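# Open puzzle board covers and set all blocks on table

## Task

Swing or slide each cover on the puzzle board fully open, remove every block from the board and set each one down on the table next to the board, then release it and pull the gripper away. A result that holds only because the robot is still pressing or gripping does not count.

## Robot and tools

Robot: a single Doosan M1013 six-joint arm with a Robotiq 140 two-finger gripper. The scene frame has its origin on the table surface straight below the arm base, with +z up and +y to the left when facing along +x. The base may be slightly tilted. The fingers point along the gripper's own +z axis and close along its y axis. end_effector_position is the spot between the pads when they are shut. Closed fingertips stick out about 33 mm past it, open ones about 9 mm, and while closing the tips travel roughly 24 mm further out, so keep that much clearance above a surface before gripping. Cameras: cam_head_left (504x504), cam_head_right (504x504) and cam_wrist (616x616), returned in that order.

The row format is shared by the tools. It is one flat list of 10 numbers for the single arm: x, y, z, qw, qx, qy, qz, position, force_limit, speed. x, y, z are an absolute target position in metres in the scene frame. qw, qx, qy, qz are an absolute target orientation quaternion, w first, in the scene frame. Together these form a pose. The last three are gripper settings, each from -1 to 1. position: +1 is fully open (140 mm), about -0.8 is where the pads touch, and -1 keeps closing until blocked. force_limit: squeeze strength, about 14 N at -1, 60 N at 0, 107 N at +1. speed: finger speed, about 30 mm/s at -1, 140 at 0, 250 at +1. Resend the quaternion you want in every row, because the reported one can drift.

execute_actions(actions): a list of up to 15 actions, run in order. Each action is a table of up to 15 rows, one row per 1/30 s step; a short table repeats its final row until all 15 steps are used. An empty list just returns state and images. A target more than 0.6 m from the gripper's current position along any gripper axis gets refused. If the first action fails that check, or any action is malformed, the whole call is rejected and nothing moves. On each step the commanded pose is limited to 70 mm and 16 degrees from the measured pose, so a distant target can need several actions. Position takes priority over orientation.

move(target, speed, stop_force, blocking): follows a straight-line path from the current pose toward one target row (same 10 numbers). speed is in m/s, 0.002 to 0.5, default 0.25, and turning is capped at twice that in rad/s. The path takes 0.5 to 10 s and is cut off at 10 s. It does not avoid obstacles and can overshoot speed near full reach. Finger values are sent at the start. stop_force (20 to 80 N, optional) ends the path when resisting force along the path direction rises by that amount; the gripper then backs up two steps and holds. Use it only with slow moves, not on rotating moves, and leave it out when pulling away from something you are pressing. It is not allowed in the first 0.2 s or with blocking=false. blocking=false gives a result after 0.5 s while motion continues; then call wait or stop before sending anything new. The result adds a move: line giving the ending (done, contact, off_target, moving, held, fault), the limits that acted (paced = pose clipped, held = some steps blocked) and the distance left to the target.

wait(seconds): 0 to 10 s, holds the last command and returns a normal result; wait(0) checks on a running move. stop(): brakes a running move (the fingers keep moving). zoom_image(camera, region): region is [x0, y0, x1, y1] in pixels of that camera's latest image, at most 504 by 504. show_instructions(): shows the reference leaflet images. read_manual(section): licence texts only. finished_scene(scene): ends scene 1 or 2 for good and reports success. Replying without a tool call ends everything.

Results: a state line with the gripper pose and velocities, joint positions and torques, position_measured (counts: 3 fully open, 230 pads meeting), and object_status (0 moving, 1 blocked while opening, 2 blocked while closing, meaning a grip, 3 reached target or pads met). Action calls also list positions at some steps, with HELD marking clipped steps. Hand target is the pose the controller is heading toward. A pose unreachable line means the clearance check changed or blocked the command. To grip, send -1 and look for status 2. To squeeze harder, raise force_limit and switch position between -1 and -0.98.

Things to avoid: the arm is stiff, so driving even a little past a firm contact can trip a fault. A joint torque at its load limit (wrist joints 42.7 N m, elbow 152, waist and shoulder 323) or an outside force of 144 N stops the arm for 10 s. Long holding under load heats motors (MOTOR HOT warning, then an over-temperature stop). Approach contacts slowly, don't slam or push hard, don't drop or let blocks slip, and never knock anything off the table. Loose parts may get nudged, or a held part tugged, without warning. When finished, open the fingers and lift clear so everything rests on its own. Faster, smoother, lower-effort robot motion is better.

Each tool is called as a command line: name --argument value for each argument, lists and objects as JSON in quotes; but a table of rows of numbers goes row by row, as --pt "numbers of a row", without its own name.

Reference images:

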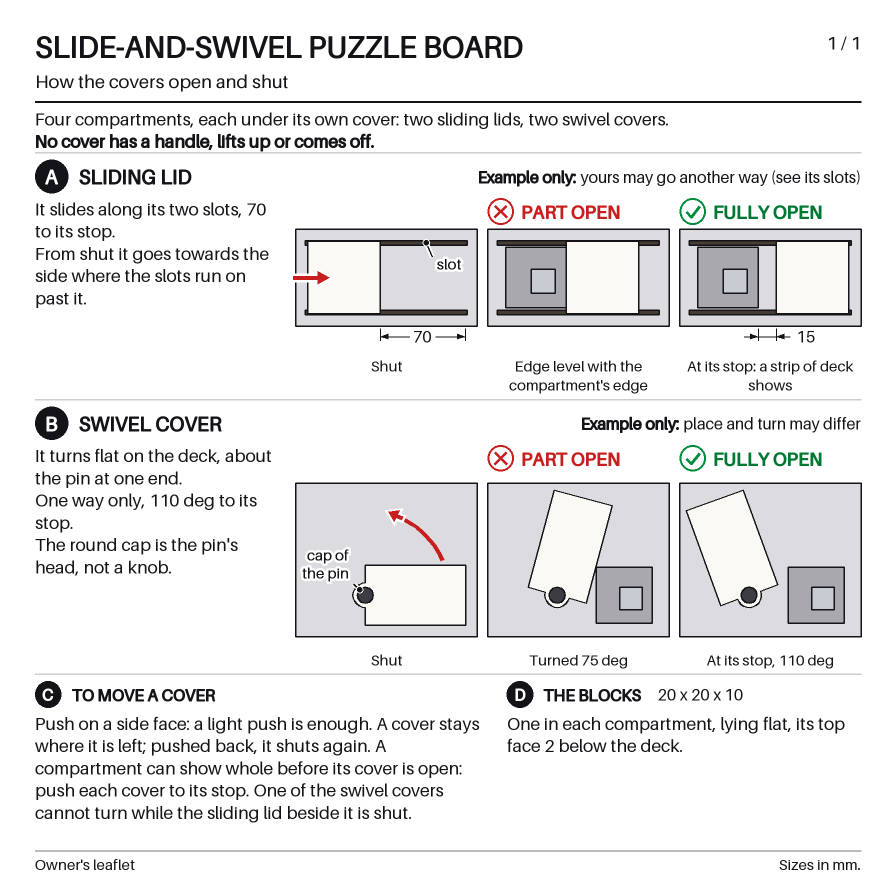

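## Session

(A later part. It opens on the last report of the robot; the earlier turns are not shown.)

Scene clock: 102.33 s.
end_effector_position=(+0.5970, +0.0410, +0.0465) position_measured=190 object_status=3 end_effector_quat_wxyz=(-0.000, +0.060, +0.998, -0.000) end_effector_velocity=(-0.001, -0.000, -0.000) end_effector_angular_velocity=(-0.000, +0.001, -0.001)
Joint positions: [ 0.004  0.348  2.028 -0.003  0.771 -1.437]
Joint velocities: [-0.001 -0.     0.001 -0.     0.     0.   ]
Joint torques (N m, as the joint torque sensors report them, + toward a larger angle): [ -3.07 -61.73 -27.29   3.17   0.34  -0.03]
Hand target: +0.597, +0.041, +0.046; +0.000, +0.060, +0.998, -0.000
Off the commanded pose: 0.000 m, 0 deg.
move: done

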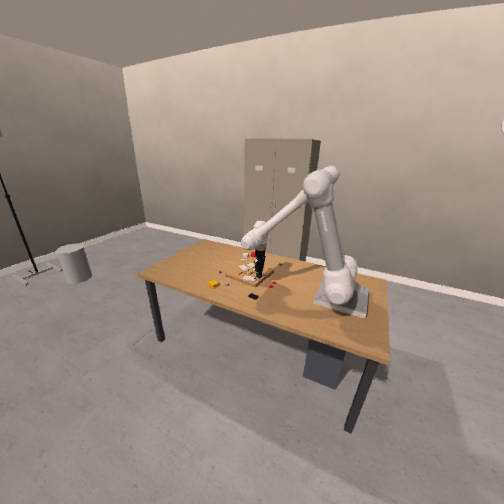

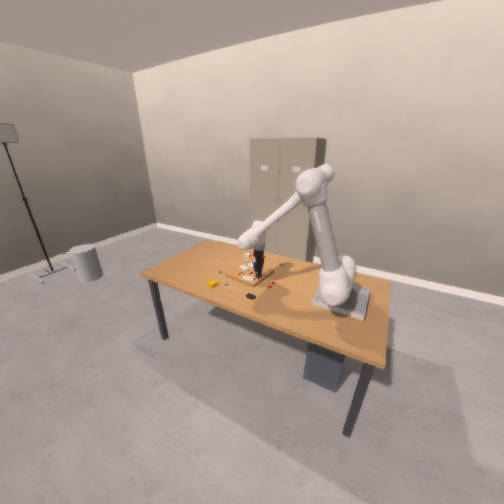

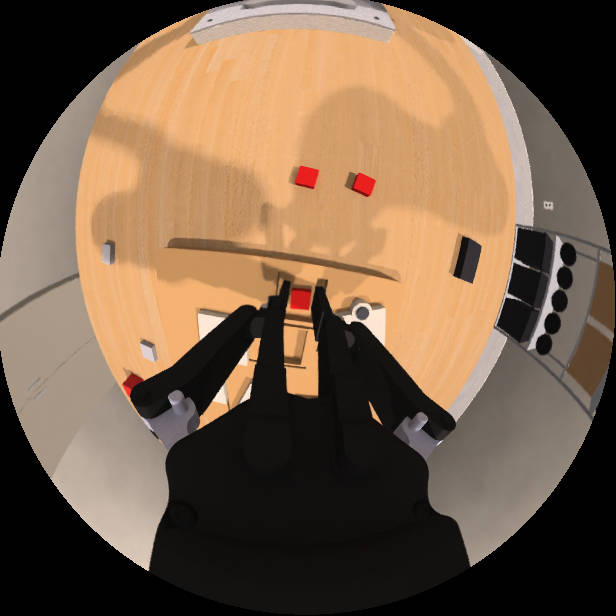

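move --target '[0.597,0.041,0.0465,0,0.06,0.998,0,-1,0,-0.5]'

move --target '[0.597,0.041,0.08,0,0.06,0.998,0,-1,0,-0.5]' --speed 0.1

move --target '[0.47,-0.02,0.07,0,0.06,0.998,0,-1,0,-0.5]'

move --target '[0.47,-0.02,0.0355,0,0.06,0.998,0,-1,0,-0.5]' --speed 0.04

move --target '[0.47,-0.02,0.0355,0,0.06,0.998,0,-0.4,0,0]'

move --target '[0.47,-0.02,0.08,0,0.06,0.998,0,-0.4,0,0]'

move --target '[0.665,-0.096,0.078,0,0.06,0.998,0,-1,0,0]'

move --target '[0.665,-0.096,0.0595,0,0.06,0.998,0,-1,0,0]' --speed 0.01 --stop_force 20

move --target '[0.762,-0.104,0.0595,0,0.06,0.998,0,-1,0,0]' --speed 0.025 --stop_force 30

move --target '[0.745,-0.092,0.063,0,0.06,0.998,0,-0.45,0,0]' --speed 0.05

zoom_image --camera "cam_wrist" --region '[230,230,380,330]'

Scene clock: 103.47 s.
end_effector_position=(+0.5970, +0.0410, +0.0465) position_measured=206 object_status=2 end_effector_quat_wxyz=(-0.000, +0.060, +0.998, -0.000) end_effector_velocity=(+0.000, +0.000, -0.000) end_effector_angular_velocity=(+0.000, -0.000, -0.001)
Joint positions: [ 0.004  0.348  2.028 -0.003  0.771 -1.437]
Joint velocities: [ 0.001 -0.     0.     0.    -0.     0.001]
Joint torques (N m, as the joint torque sensors report them, + toward a larger angle): [ -0.1  -51.77 -23.22   3.25  -0.75   0.3 ]
Hand target: +0.597, +0.041, +0.046; +0.000, +0.060, +0.998, -0.000
Off the commanded pose: 0.000 m, 0 deg.
move: done

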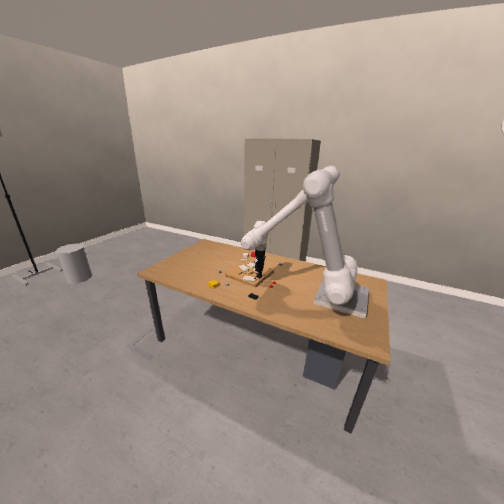

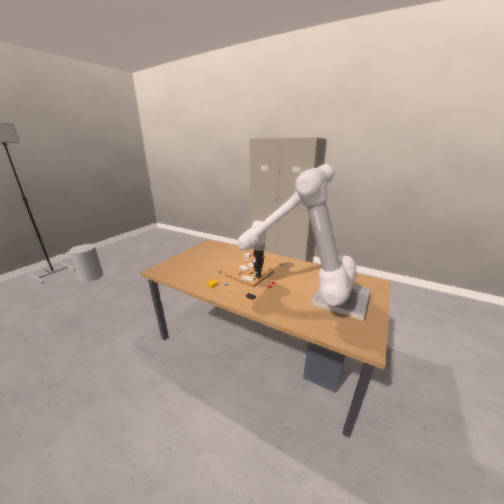

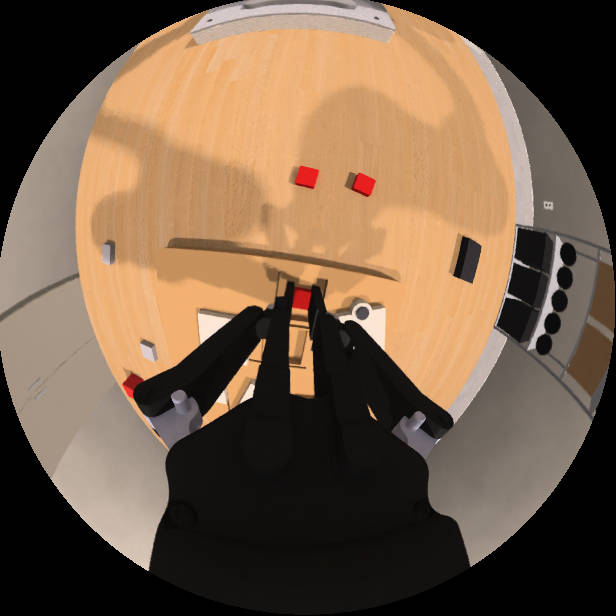

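Scene clock: 104.17 s.
end_effector_position=(+0.5970, +0.0410, +0.0800) position_measured=206 object_status=2 end_effector_quat_wxyz=(-0.000, +0.060, +0.998, +0.000) end_effector_velocity=(+0.001, -0.000, +0.001) end_effector_angular_velocity=(+0.000, -0.001, -0.003)
Joint positions: [ 0.004  0.306  2.006 -0.003  0.834 -1.437]
Joint velocities: [-0.     0.    -0.001  0.     0.001  0.002]
Joint torques (N m, as the joint torque sensors report them, + toward a larger angle): [ -2.49 -59.09 -29.32   3.18  -0.08   0.  ]
Hand target: +0.597, +0.041, +0.080; -0.000, +0.060, +0.998, +0.000
Off the commanded pose: 0.000 m, 0 deg.
move: done

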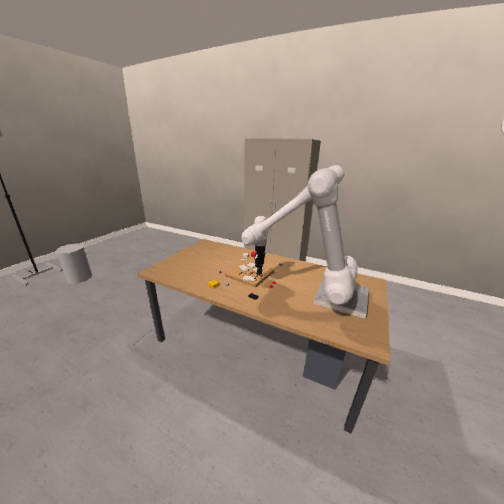

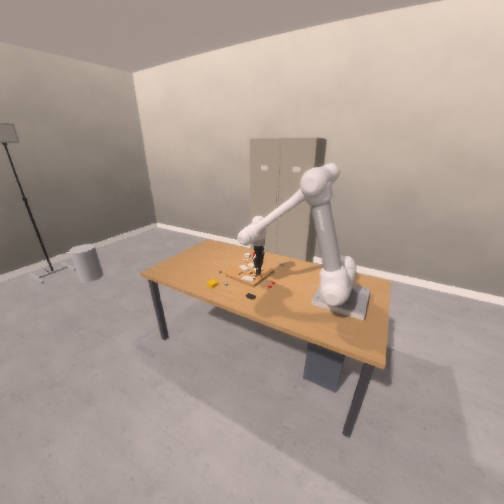

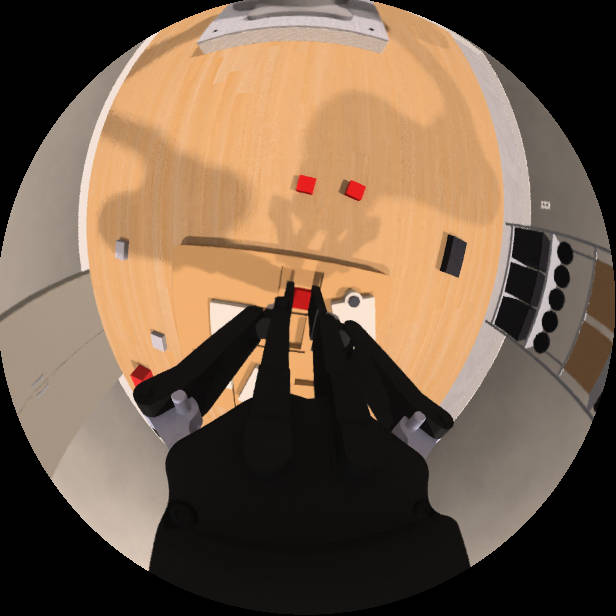

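Scene clock: 105.07 s.
end_effector_position=(+0.4701, -0.0201, +0.0701) position_measured=206 object_status=2 end_effector_quat_wxyz=(+0.000, +0.060, +0.998, +0.000) end_effector_velocity=(+0.001, +0.000, +0.001) end_effector_angular_velocity=(+0.000, -0.001, +0.003)
Joint positions: [-0.122  0.145  2.246 -0.004  0.754 -1.562]
Joint velocities: [ 0.001 -0.001 -0.001  0.     0.    -0.002]
Joint torques (N m, as the joint torque sensors report them, + toward a larger angle): [ -1.83 -41.93 -27.14   2.81   0.13  -0.12]
Hand target: +0.470, -0.020, +0.070; +0.000, +0.060, +0.998, +0.000
Off the commanded pose: 0.000 m, 0 deg.
move: done

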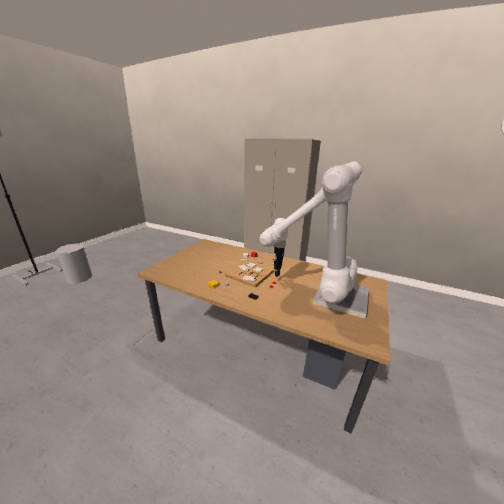

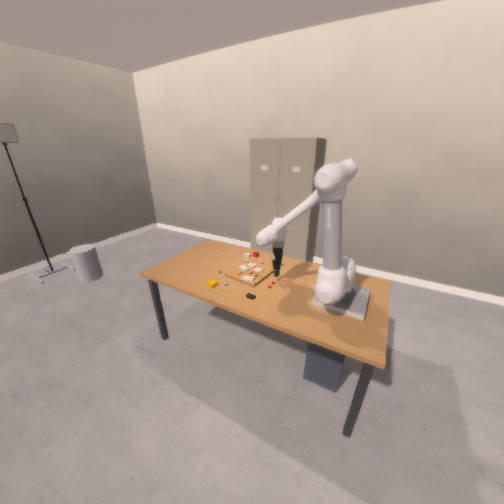

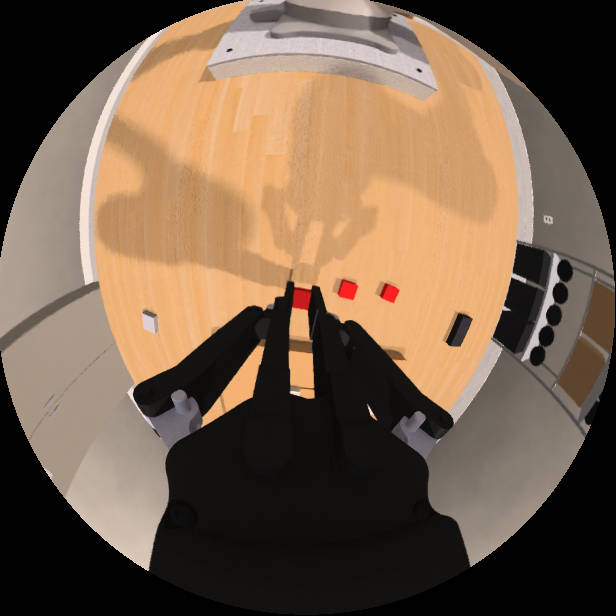

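Scene clock: 106.17 s.
end_effector_position=(+0.4700, -0.0201, +0.0355) position_measured=206 object_status=2 end_effector_quat_wxyz=(+0.000, +0.060, +0.998, -0.000) end_effector_velocity=(+0.001, -0.000, +0.000) end_effector_angular_velocity=(-0.000, -0.000, -0.001)
Joint positions: [-0.122  0.2    2.271 -0.004  0.675 -1.562]
Joint velocities: [-0.    -0.    -0.001 -0.     0.001  0.   ]
Joint torques (N m, as the joint torque sensors report them, + toward a larger angle): [ -1.17 -43.55 -24.84   2.71   0.37   0.28]
Hand target: +0.470, -0.020, +0.035; -0.000, +0.060, +0.998, -0.000
Off the commanded pose: 0.000 m, 0 deg.
move: done

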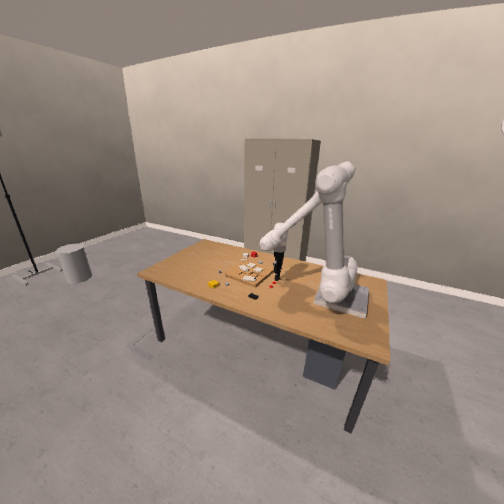

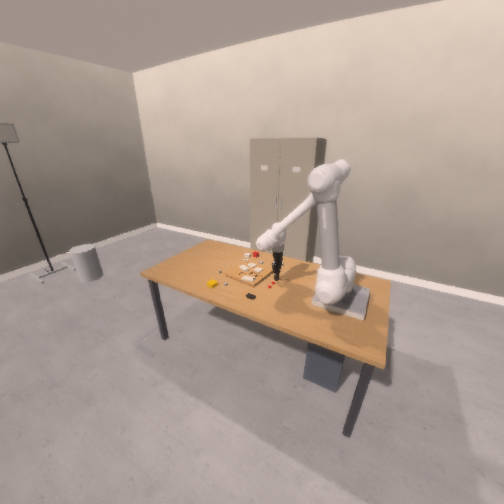

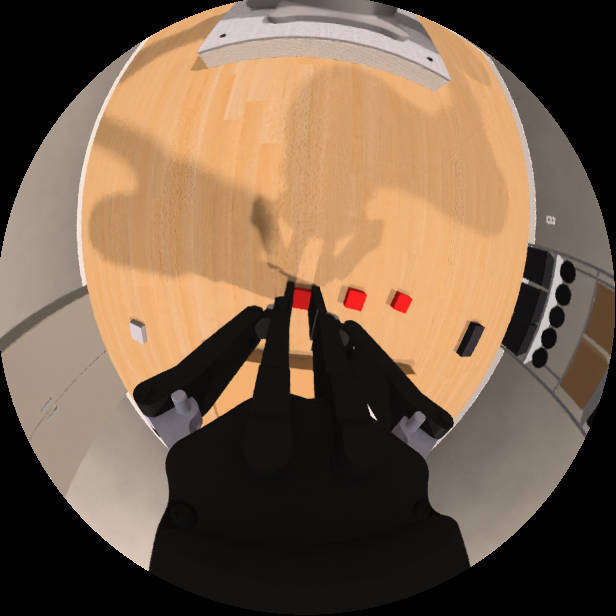

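Scene clock: 106.87 s.
end_effector_position=(+0.4700, -0.0200, +0.0355) position_measured=179 object_status=3 end_effector_quat_wxyz=(-0.000, +0.060, +0.998, -0.000) end_effector_velocity=(+0.001, +0.000, +0.000) end_effector_angular_velocity=(-0.000, -0.001, -0.000)
Joint positions: [-0.122  0.2    2.271 -0.004  0.675 -1.562]
Joint velocities: [ 0.     0.    -0.001 -0.    -0.     0.001]
Joint torques (N m, as the joint torque sensors report them, + toward a larger angle): [ -0.26 -44.43 -24.25   3.06   0.37  -0.14]
Hand target: +0.470, -0.020, +0.035; +0.000, +0.060, +0.998, -0.000
Off the commanded pose: 0.000 m, 0 deg.
move: done

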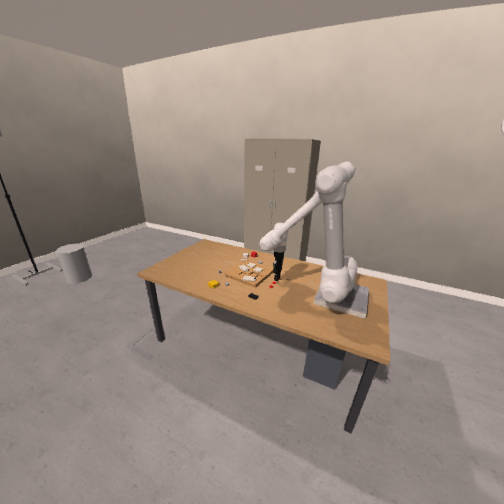

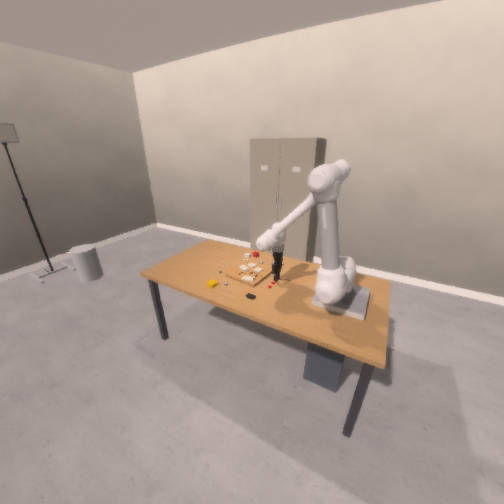

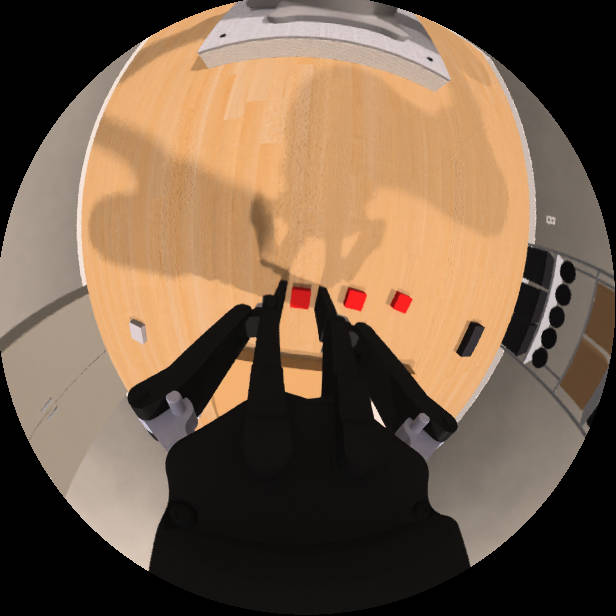

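Scene clock: 107.57 s.
end_effector_position=(+0.4700, -0.0200, +0.0800) position_measured=179 object_status=3 end_effector_quat_wxyz=(-0.000, +0.060, +0.998, +0.000) end_effector_velocity=(+0.001, +0.000, +0.001) end_effector_angular_velocity=(-0.000, -0.002, -0.000)
Joint positions: [-0.122  0.131  2.239 -0.004  0.776 -1.562]
Joint velocities: [ 0.001 -0.001 -0.002 -0.     0.     0.001]
Joint torques (N m, as the joint torque sensors report them, + toward a larger angle): [ -3.02 -39.43 -26.29   3.13   0.11   0.14]
Hand target: +0.470, -0.020, +0.080; +0.000, +0.060, +0.998, +0.000
Off the commanded pose: 0.000 m, 0 deg.
move: done

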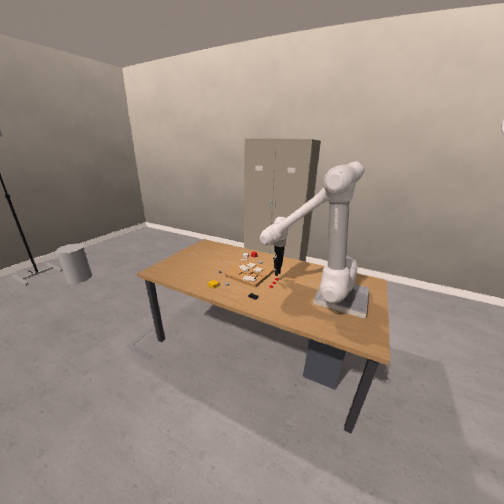

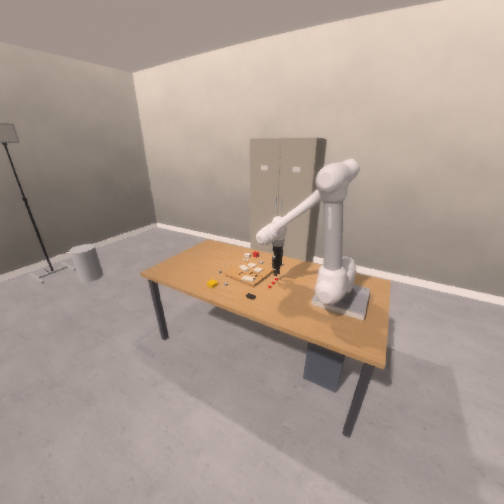

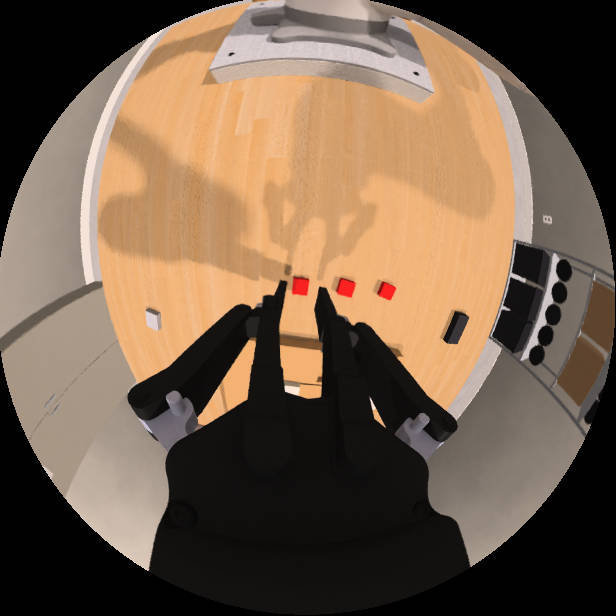

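Scene clock: 108.77 s.
end_effector_position=(+0.6650, -0.0959, +0.0778) position_measured=233 object_status=3 end_effector_quat_wxyz=(+0.000, +0.060, +0.998, +0.000) end_effector_velocity=(+0.000, +0.000, -0.000) end_effector_angular_velocity=(-0.000, +0.000, +0.001)
Joint positions: [-0.201  0.404  1.863 -0.004  0.878 -1.641]
Joint velocities: [ 0.001  0.001 -0.    -0.    -0.    -0.   ]
Joint torques (N m, as the joint torque sensors report them, + toward a larger angle): [  0.06 -68.35 -29.68   3.59  -0.02   0.04]
Hand target: +0.665, -0.096, +0.078; +0.000, +0.060, +0.998, +0.000
Off the commanded pose: 0.000 m, 0 deg.
move: done

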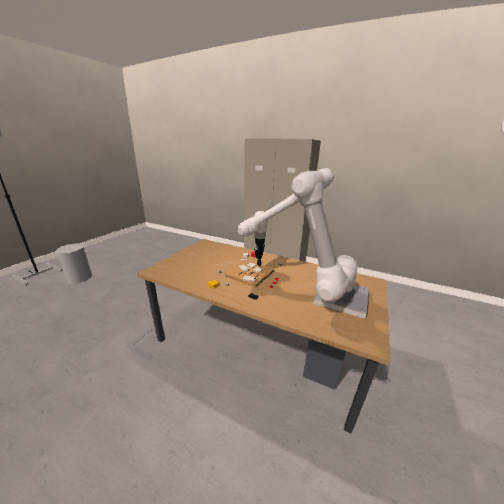

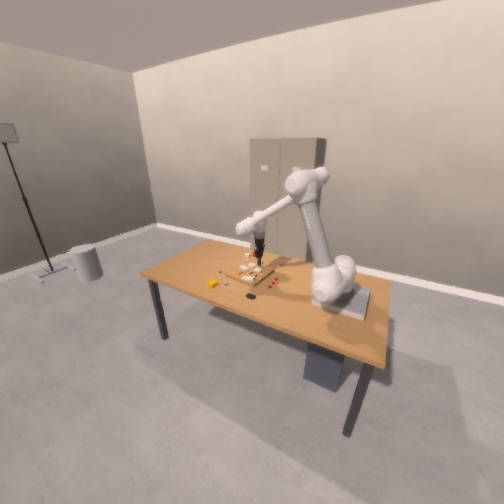

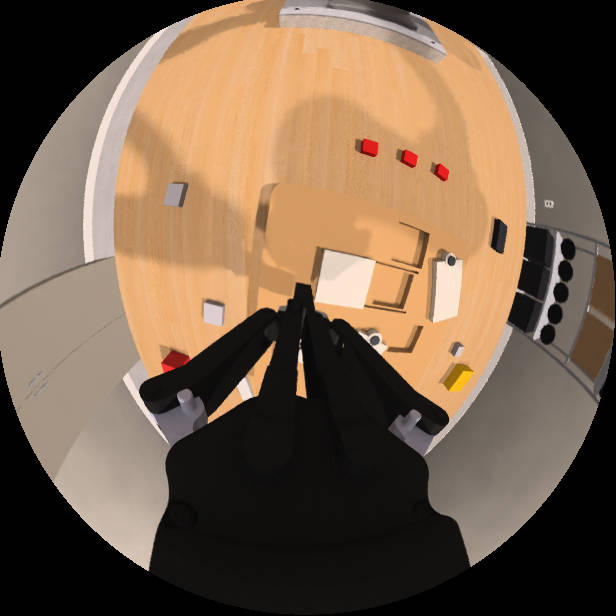

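Scene clock: 110.83 s.
end_effector_position=(+0.6650, -0.0960, +0.0595) position_measured=233 object_status=3 end_effector_quat_wxyz=(-0.000, +0.060, +0.998, -0.000) end_effector_velocity=(+0.001, +0.000, +0.000) end_effector_angular_velocity=(-0.000, -0.002, +0.002)
Joint positions: [-0.201  0.424  1.875 -0.004  0.847 -1.641]
Joint velocities: [ 0.001  0.    -0.001 -0.    -0.001 -0.001]
Joint torques (N m, as the joint torque sensors report them, + toward a larger angle): [ -0.32 -70.16 -29.4    3.36   0.08   0.02]
Hand target: +0.665, -0.096, +0.059; -0.000, +0.060, +0.998, -0.000
Off the commanded pose: 0.000 m, 0 deg.
move: done

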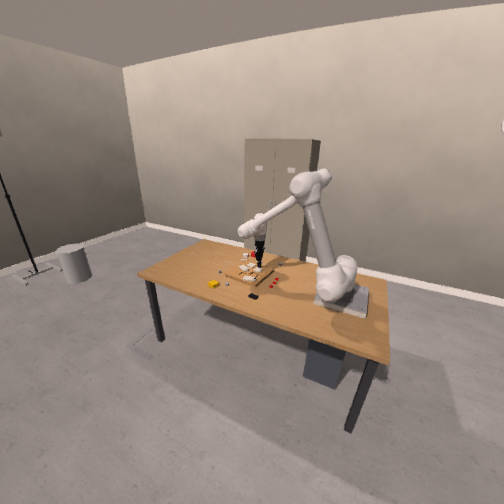

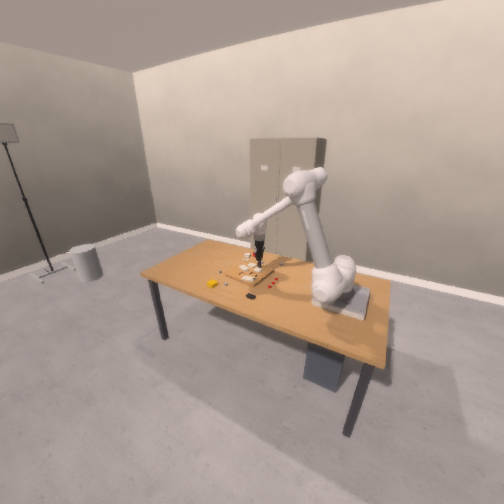

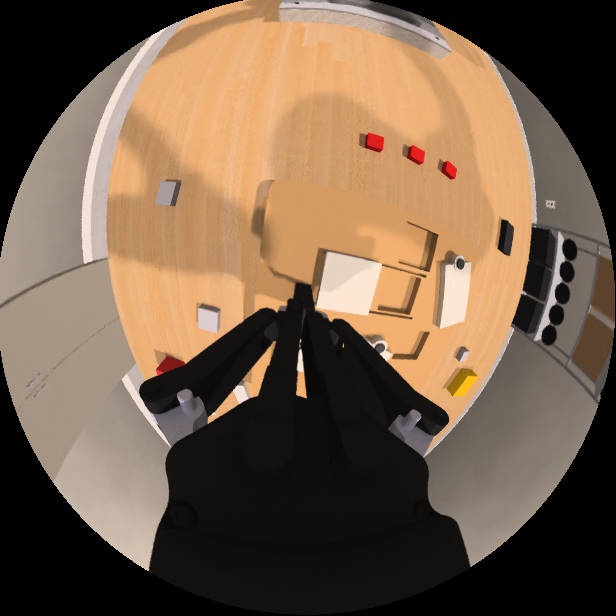

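Scene clock: 114.97 s.
end_effector_position=(+0.7620, -0.1039, +0.0594) position_measured=233 object_status=3 end_effector_quat_wxyz=(-0.000, +0.060, +0.998, +0.000) end_effector_velocity=(+0.001, +0.000, +0.000) end_effector_angular_velocity=(-0.000, -0.001, -0.001)
Joint positions: [-0.187  0.549  1.668 -0.003  0.929 -1.628]
Joint velocities: [ 0.     0.    -0.001  0.     0.     0.001]
Joint torques (N m, as the joint torque sensors report them, + toward a larger angle): [ -4.29 -83.72 -37.05   3.25  -3.34  -0.01]
Hand target: +0.762, -0.104, +0.059; -0.000, +0.060, +0.998, +0.000
Off the commanded pose: 0.000 m, 0 deg.
move: done

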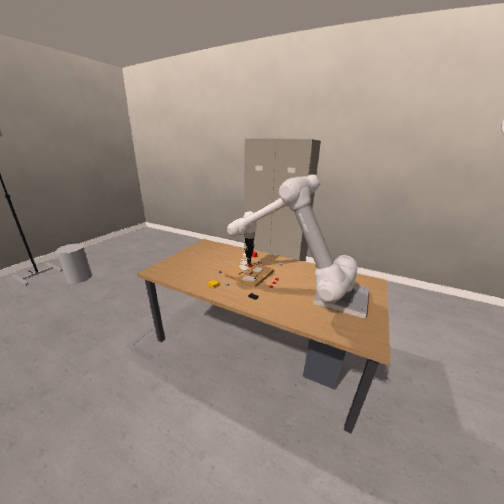

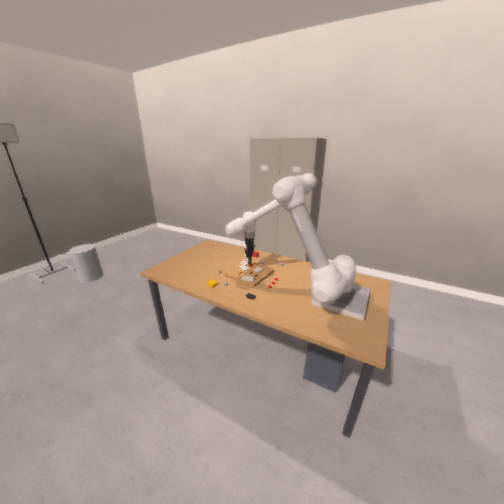

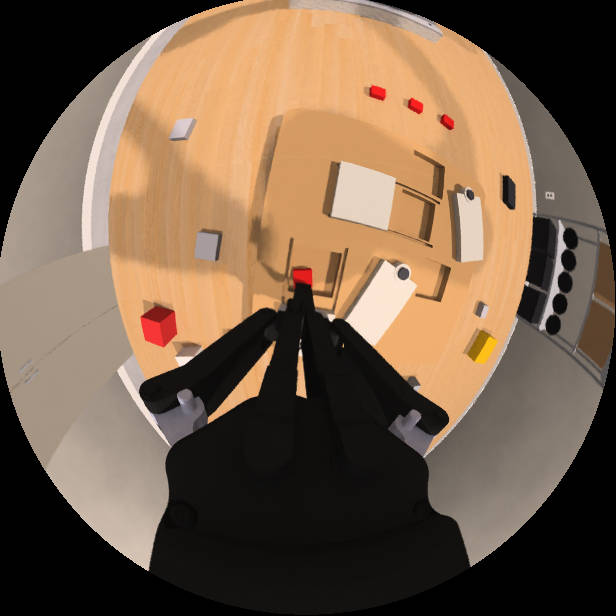

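Scene clock: 115.67 s.
end_effector_position=(+0.7450, -0.0920, +0.0630) position_measured=186 object_status=3 end_effector_quat_wxyz=(+0.000, +0.060, +0.998, +0.000) end_effector_velocity=(-0.001, +0.001, -0.000) end_effector_angular_velocity=(+0.000, +0.001, +0.002)
Joint positions: [-0.176  0.521  1.707 -0.003  0.918 -1.616]
Joint velocities: [ 0.001 -0.     0.001 -0.     0.001 -0.001]
Joint torques (N m, as the joint torque sensors report them, + toward a larger angle): [ -2.14 -80.5  -31.67   3.33   0.33   0.02]
Hand target: +0.745, -0.092, +0.063; -0.000, +0.060, +0.998, -0.000
Off the commanded pose: 0.000 m, 0 deg.
move: done

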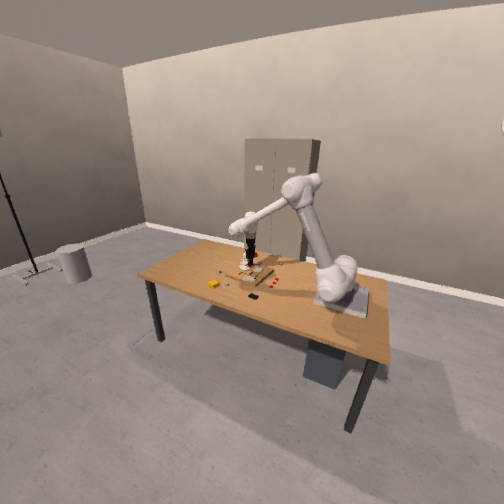

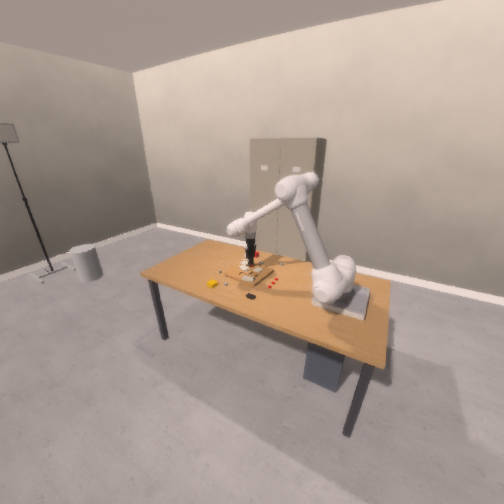

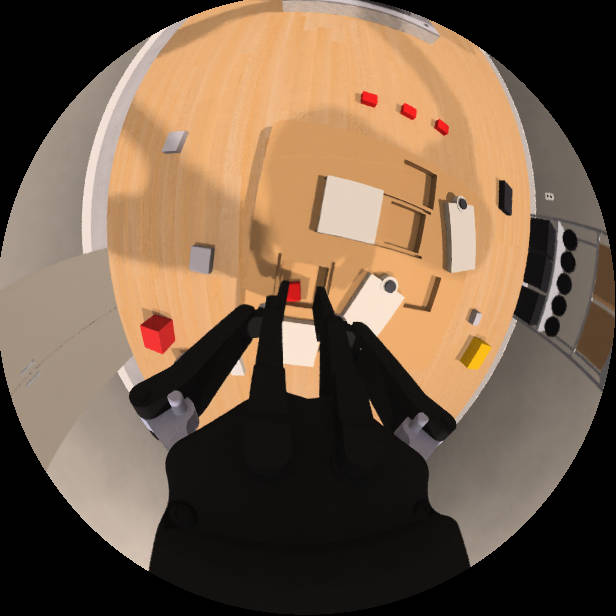

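Region (230, 230, 380, 330) of cam_wrist's 616x616 image, scaled by 3.360, with more detail than that image has.

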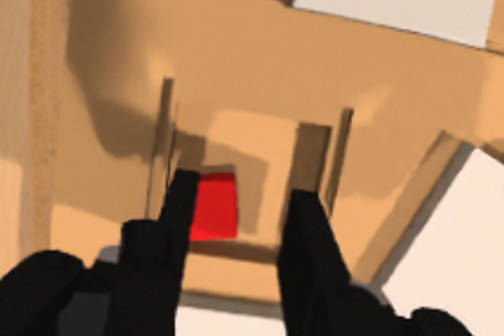

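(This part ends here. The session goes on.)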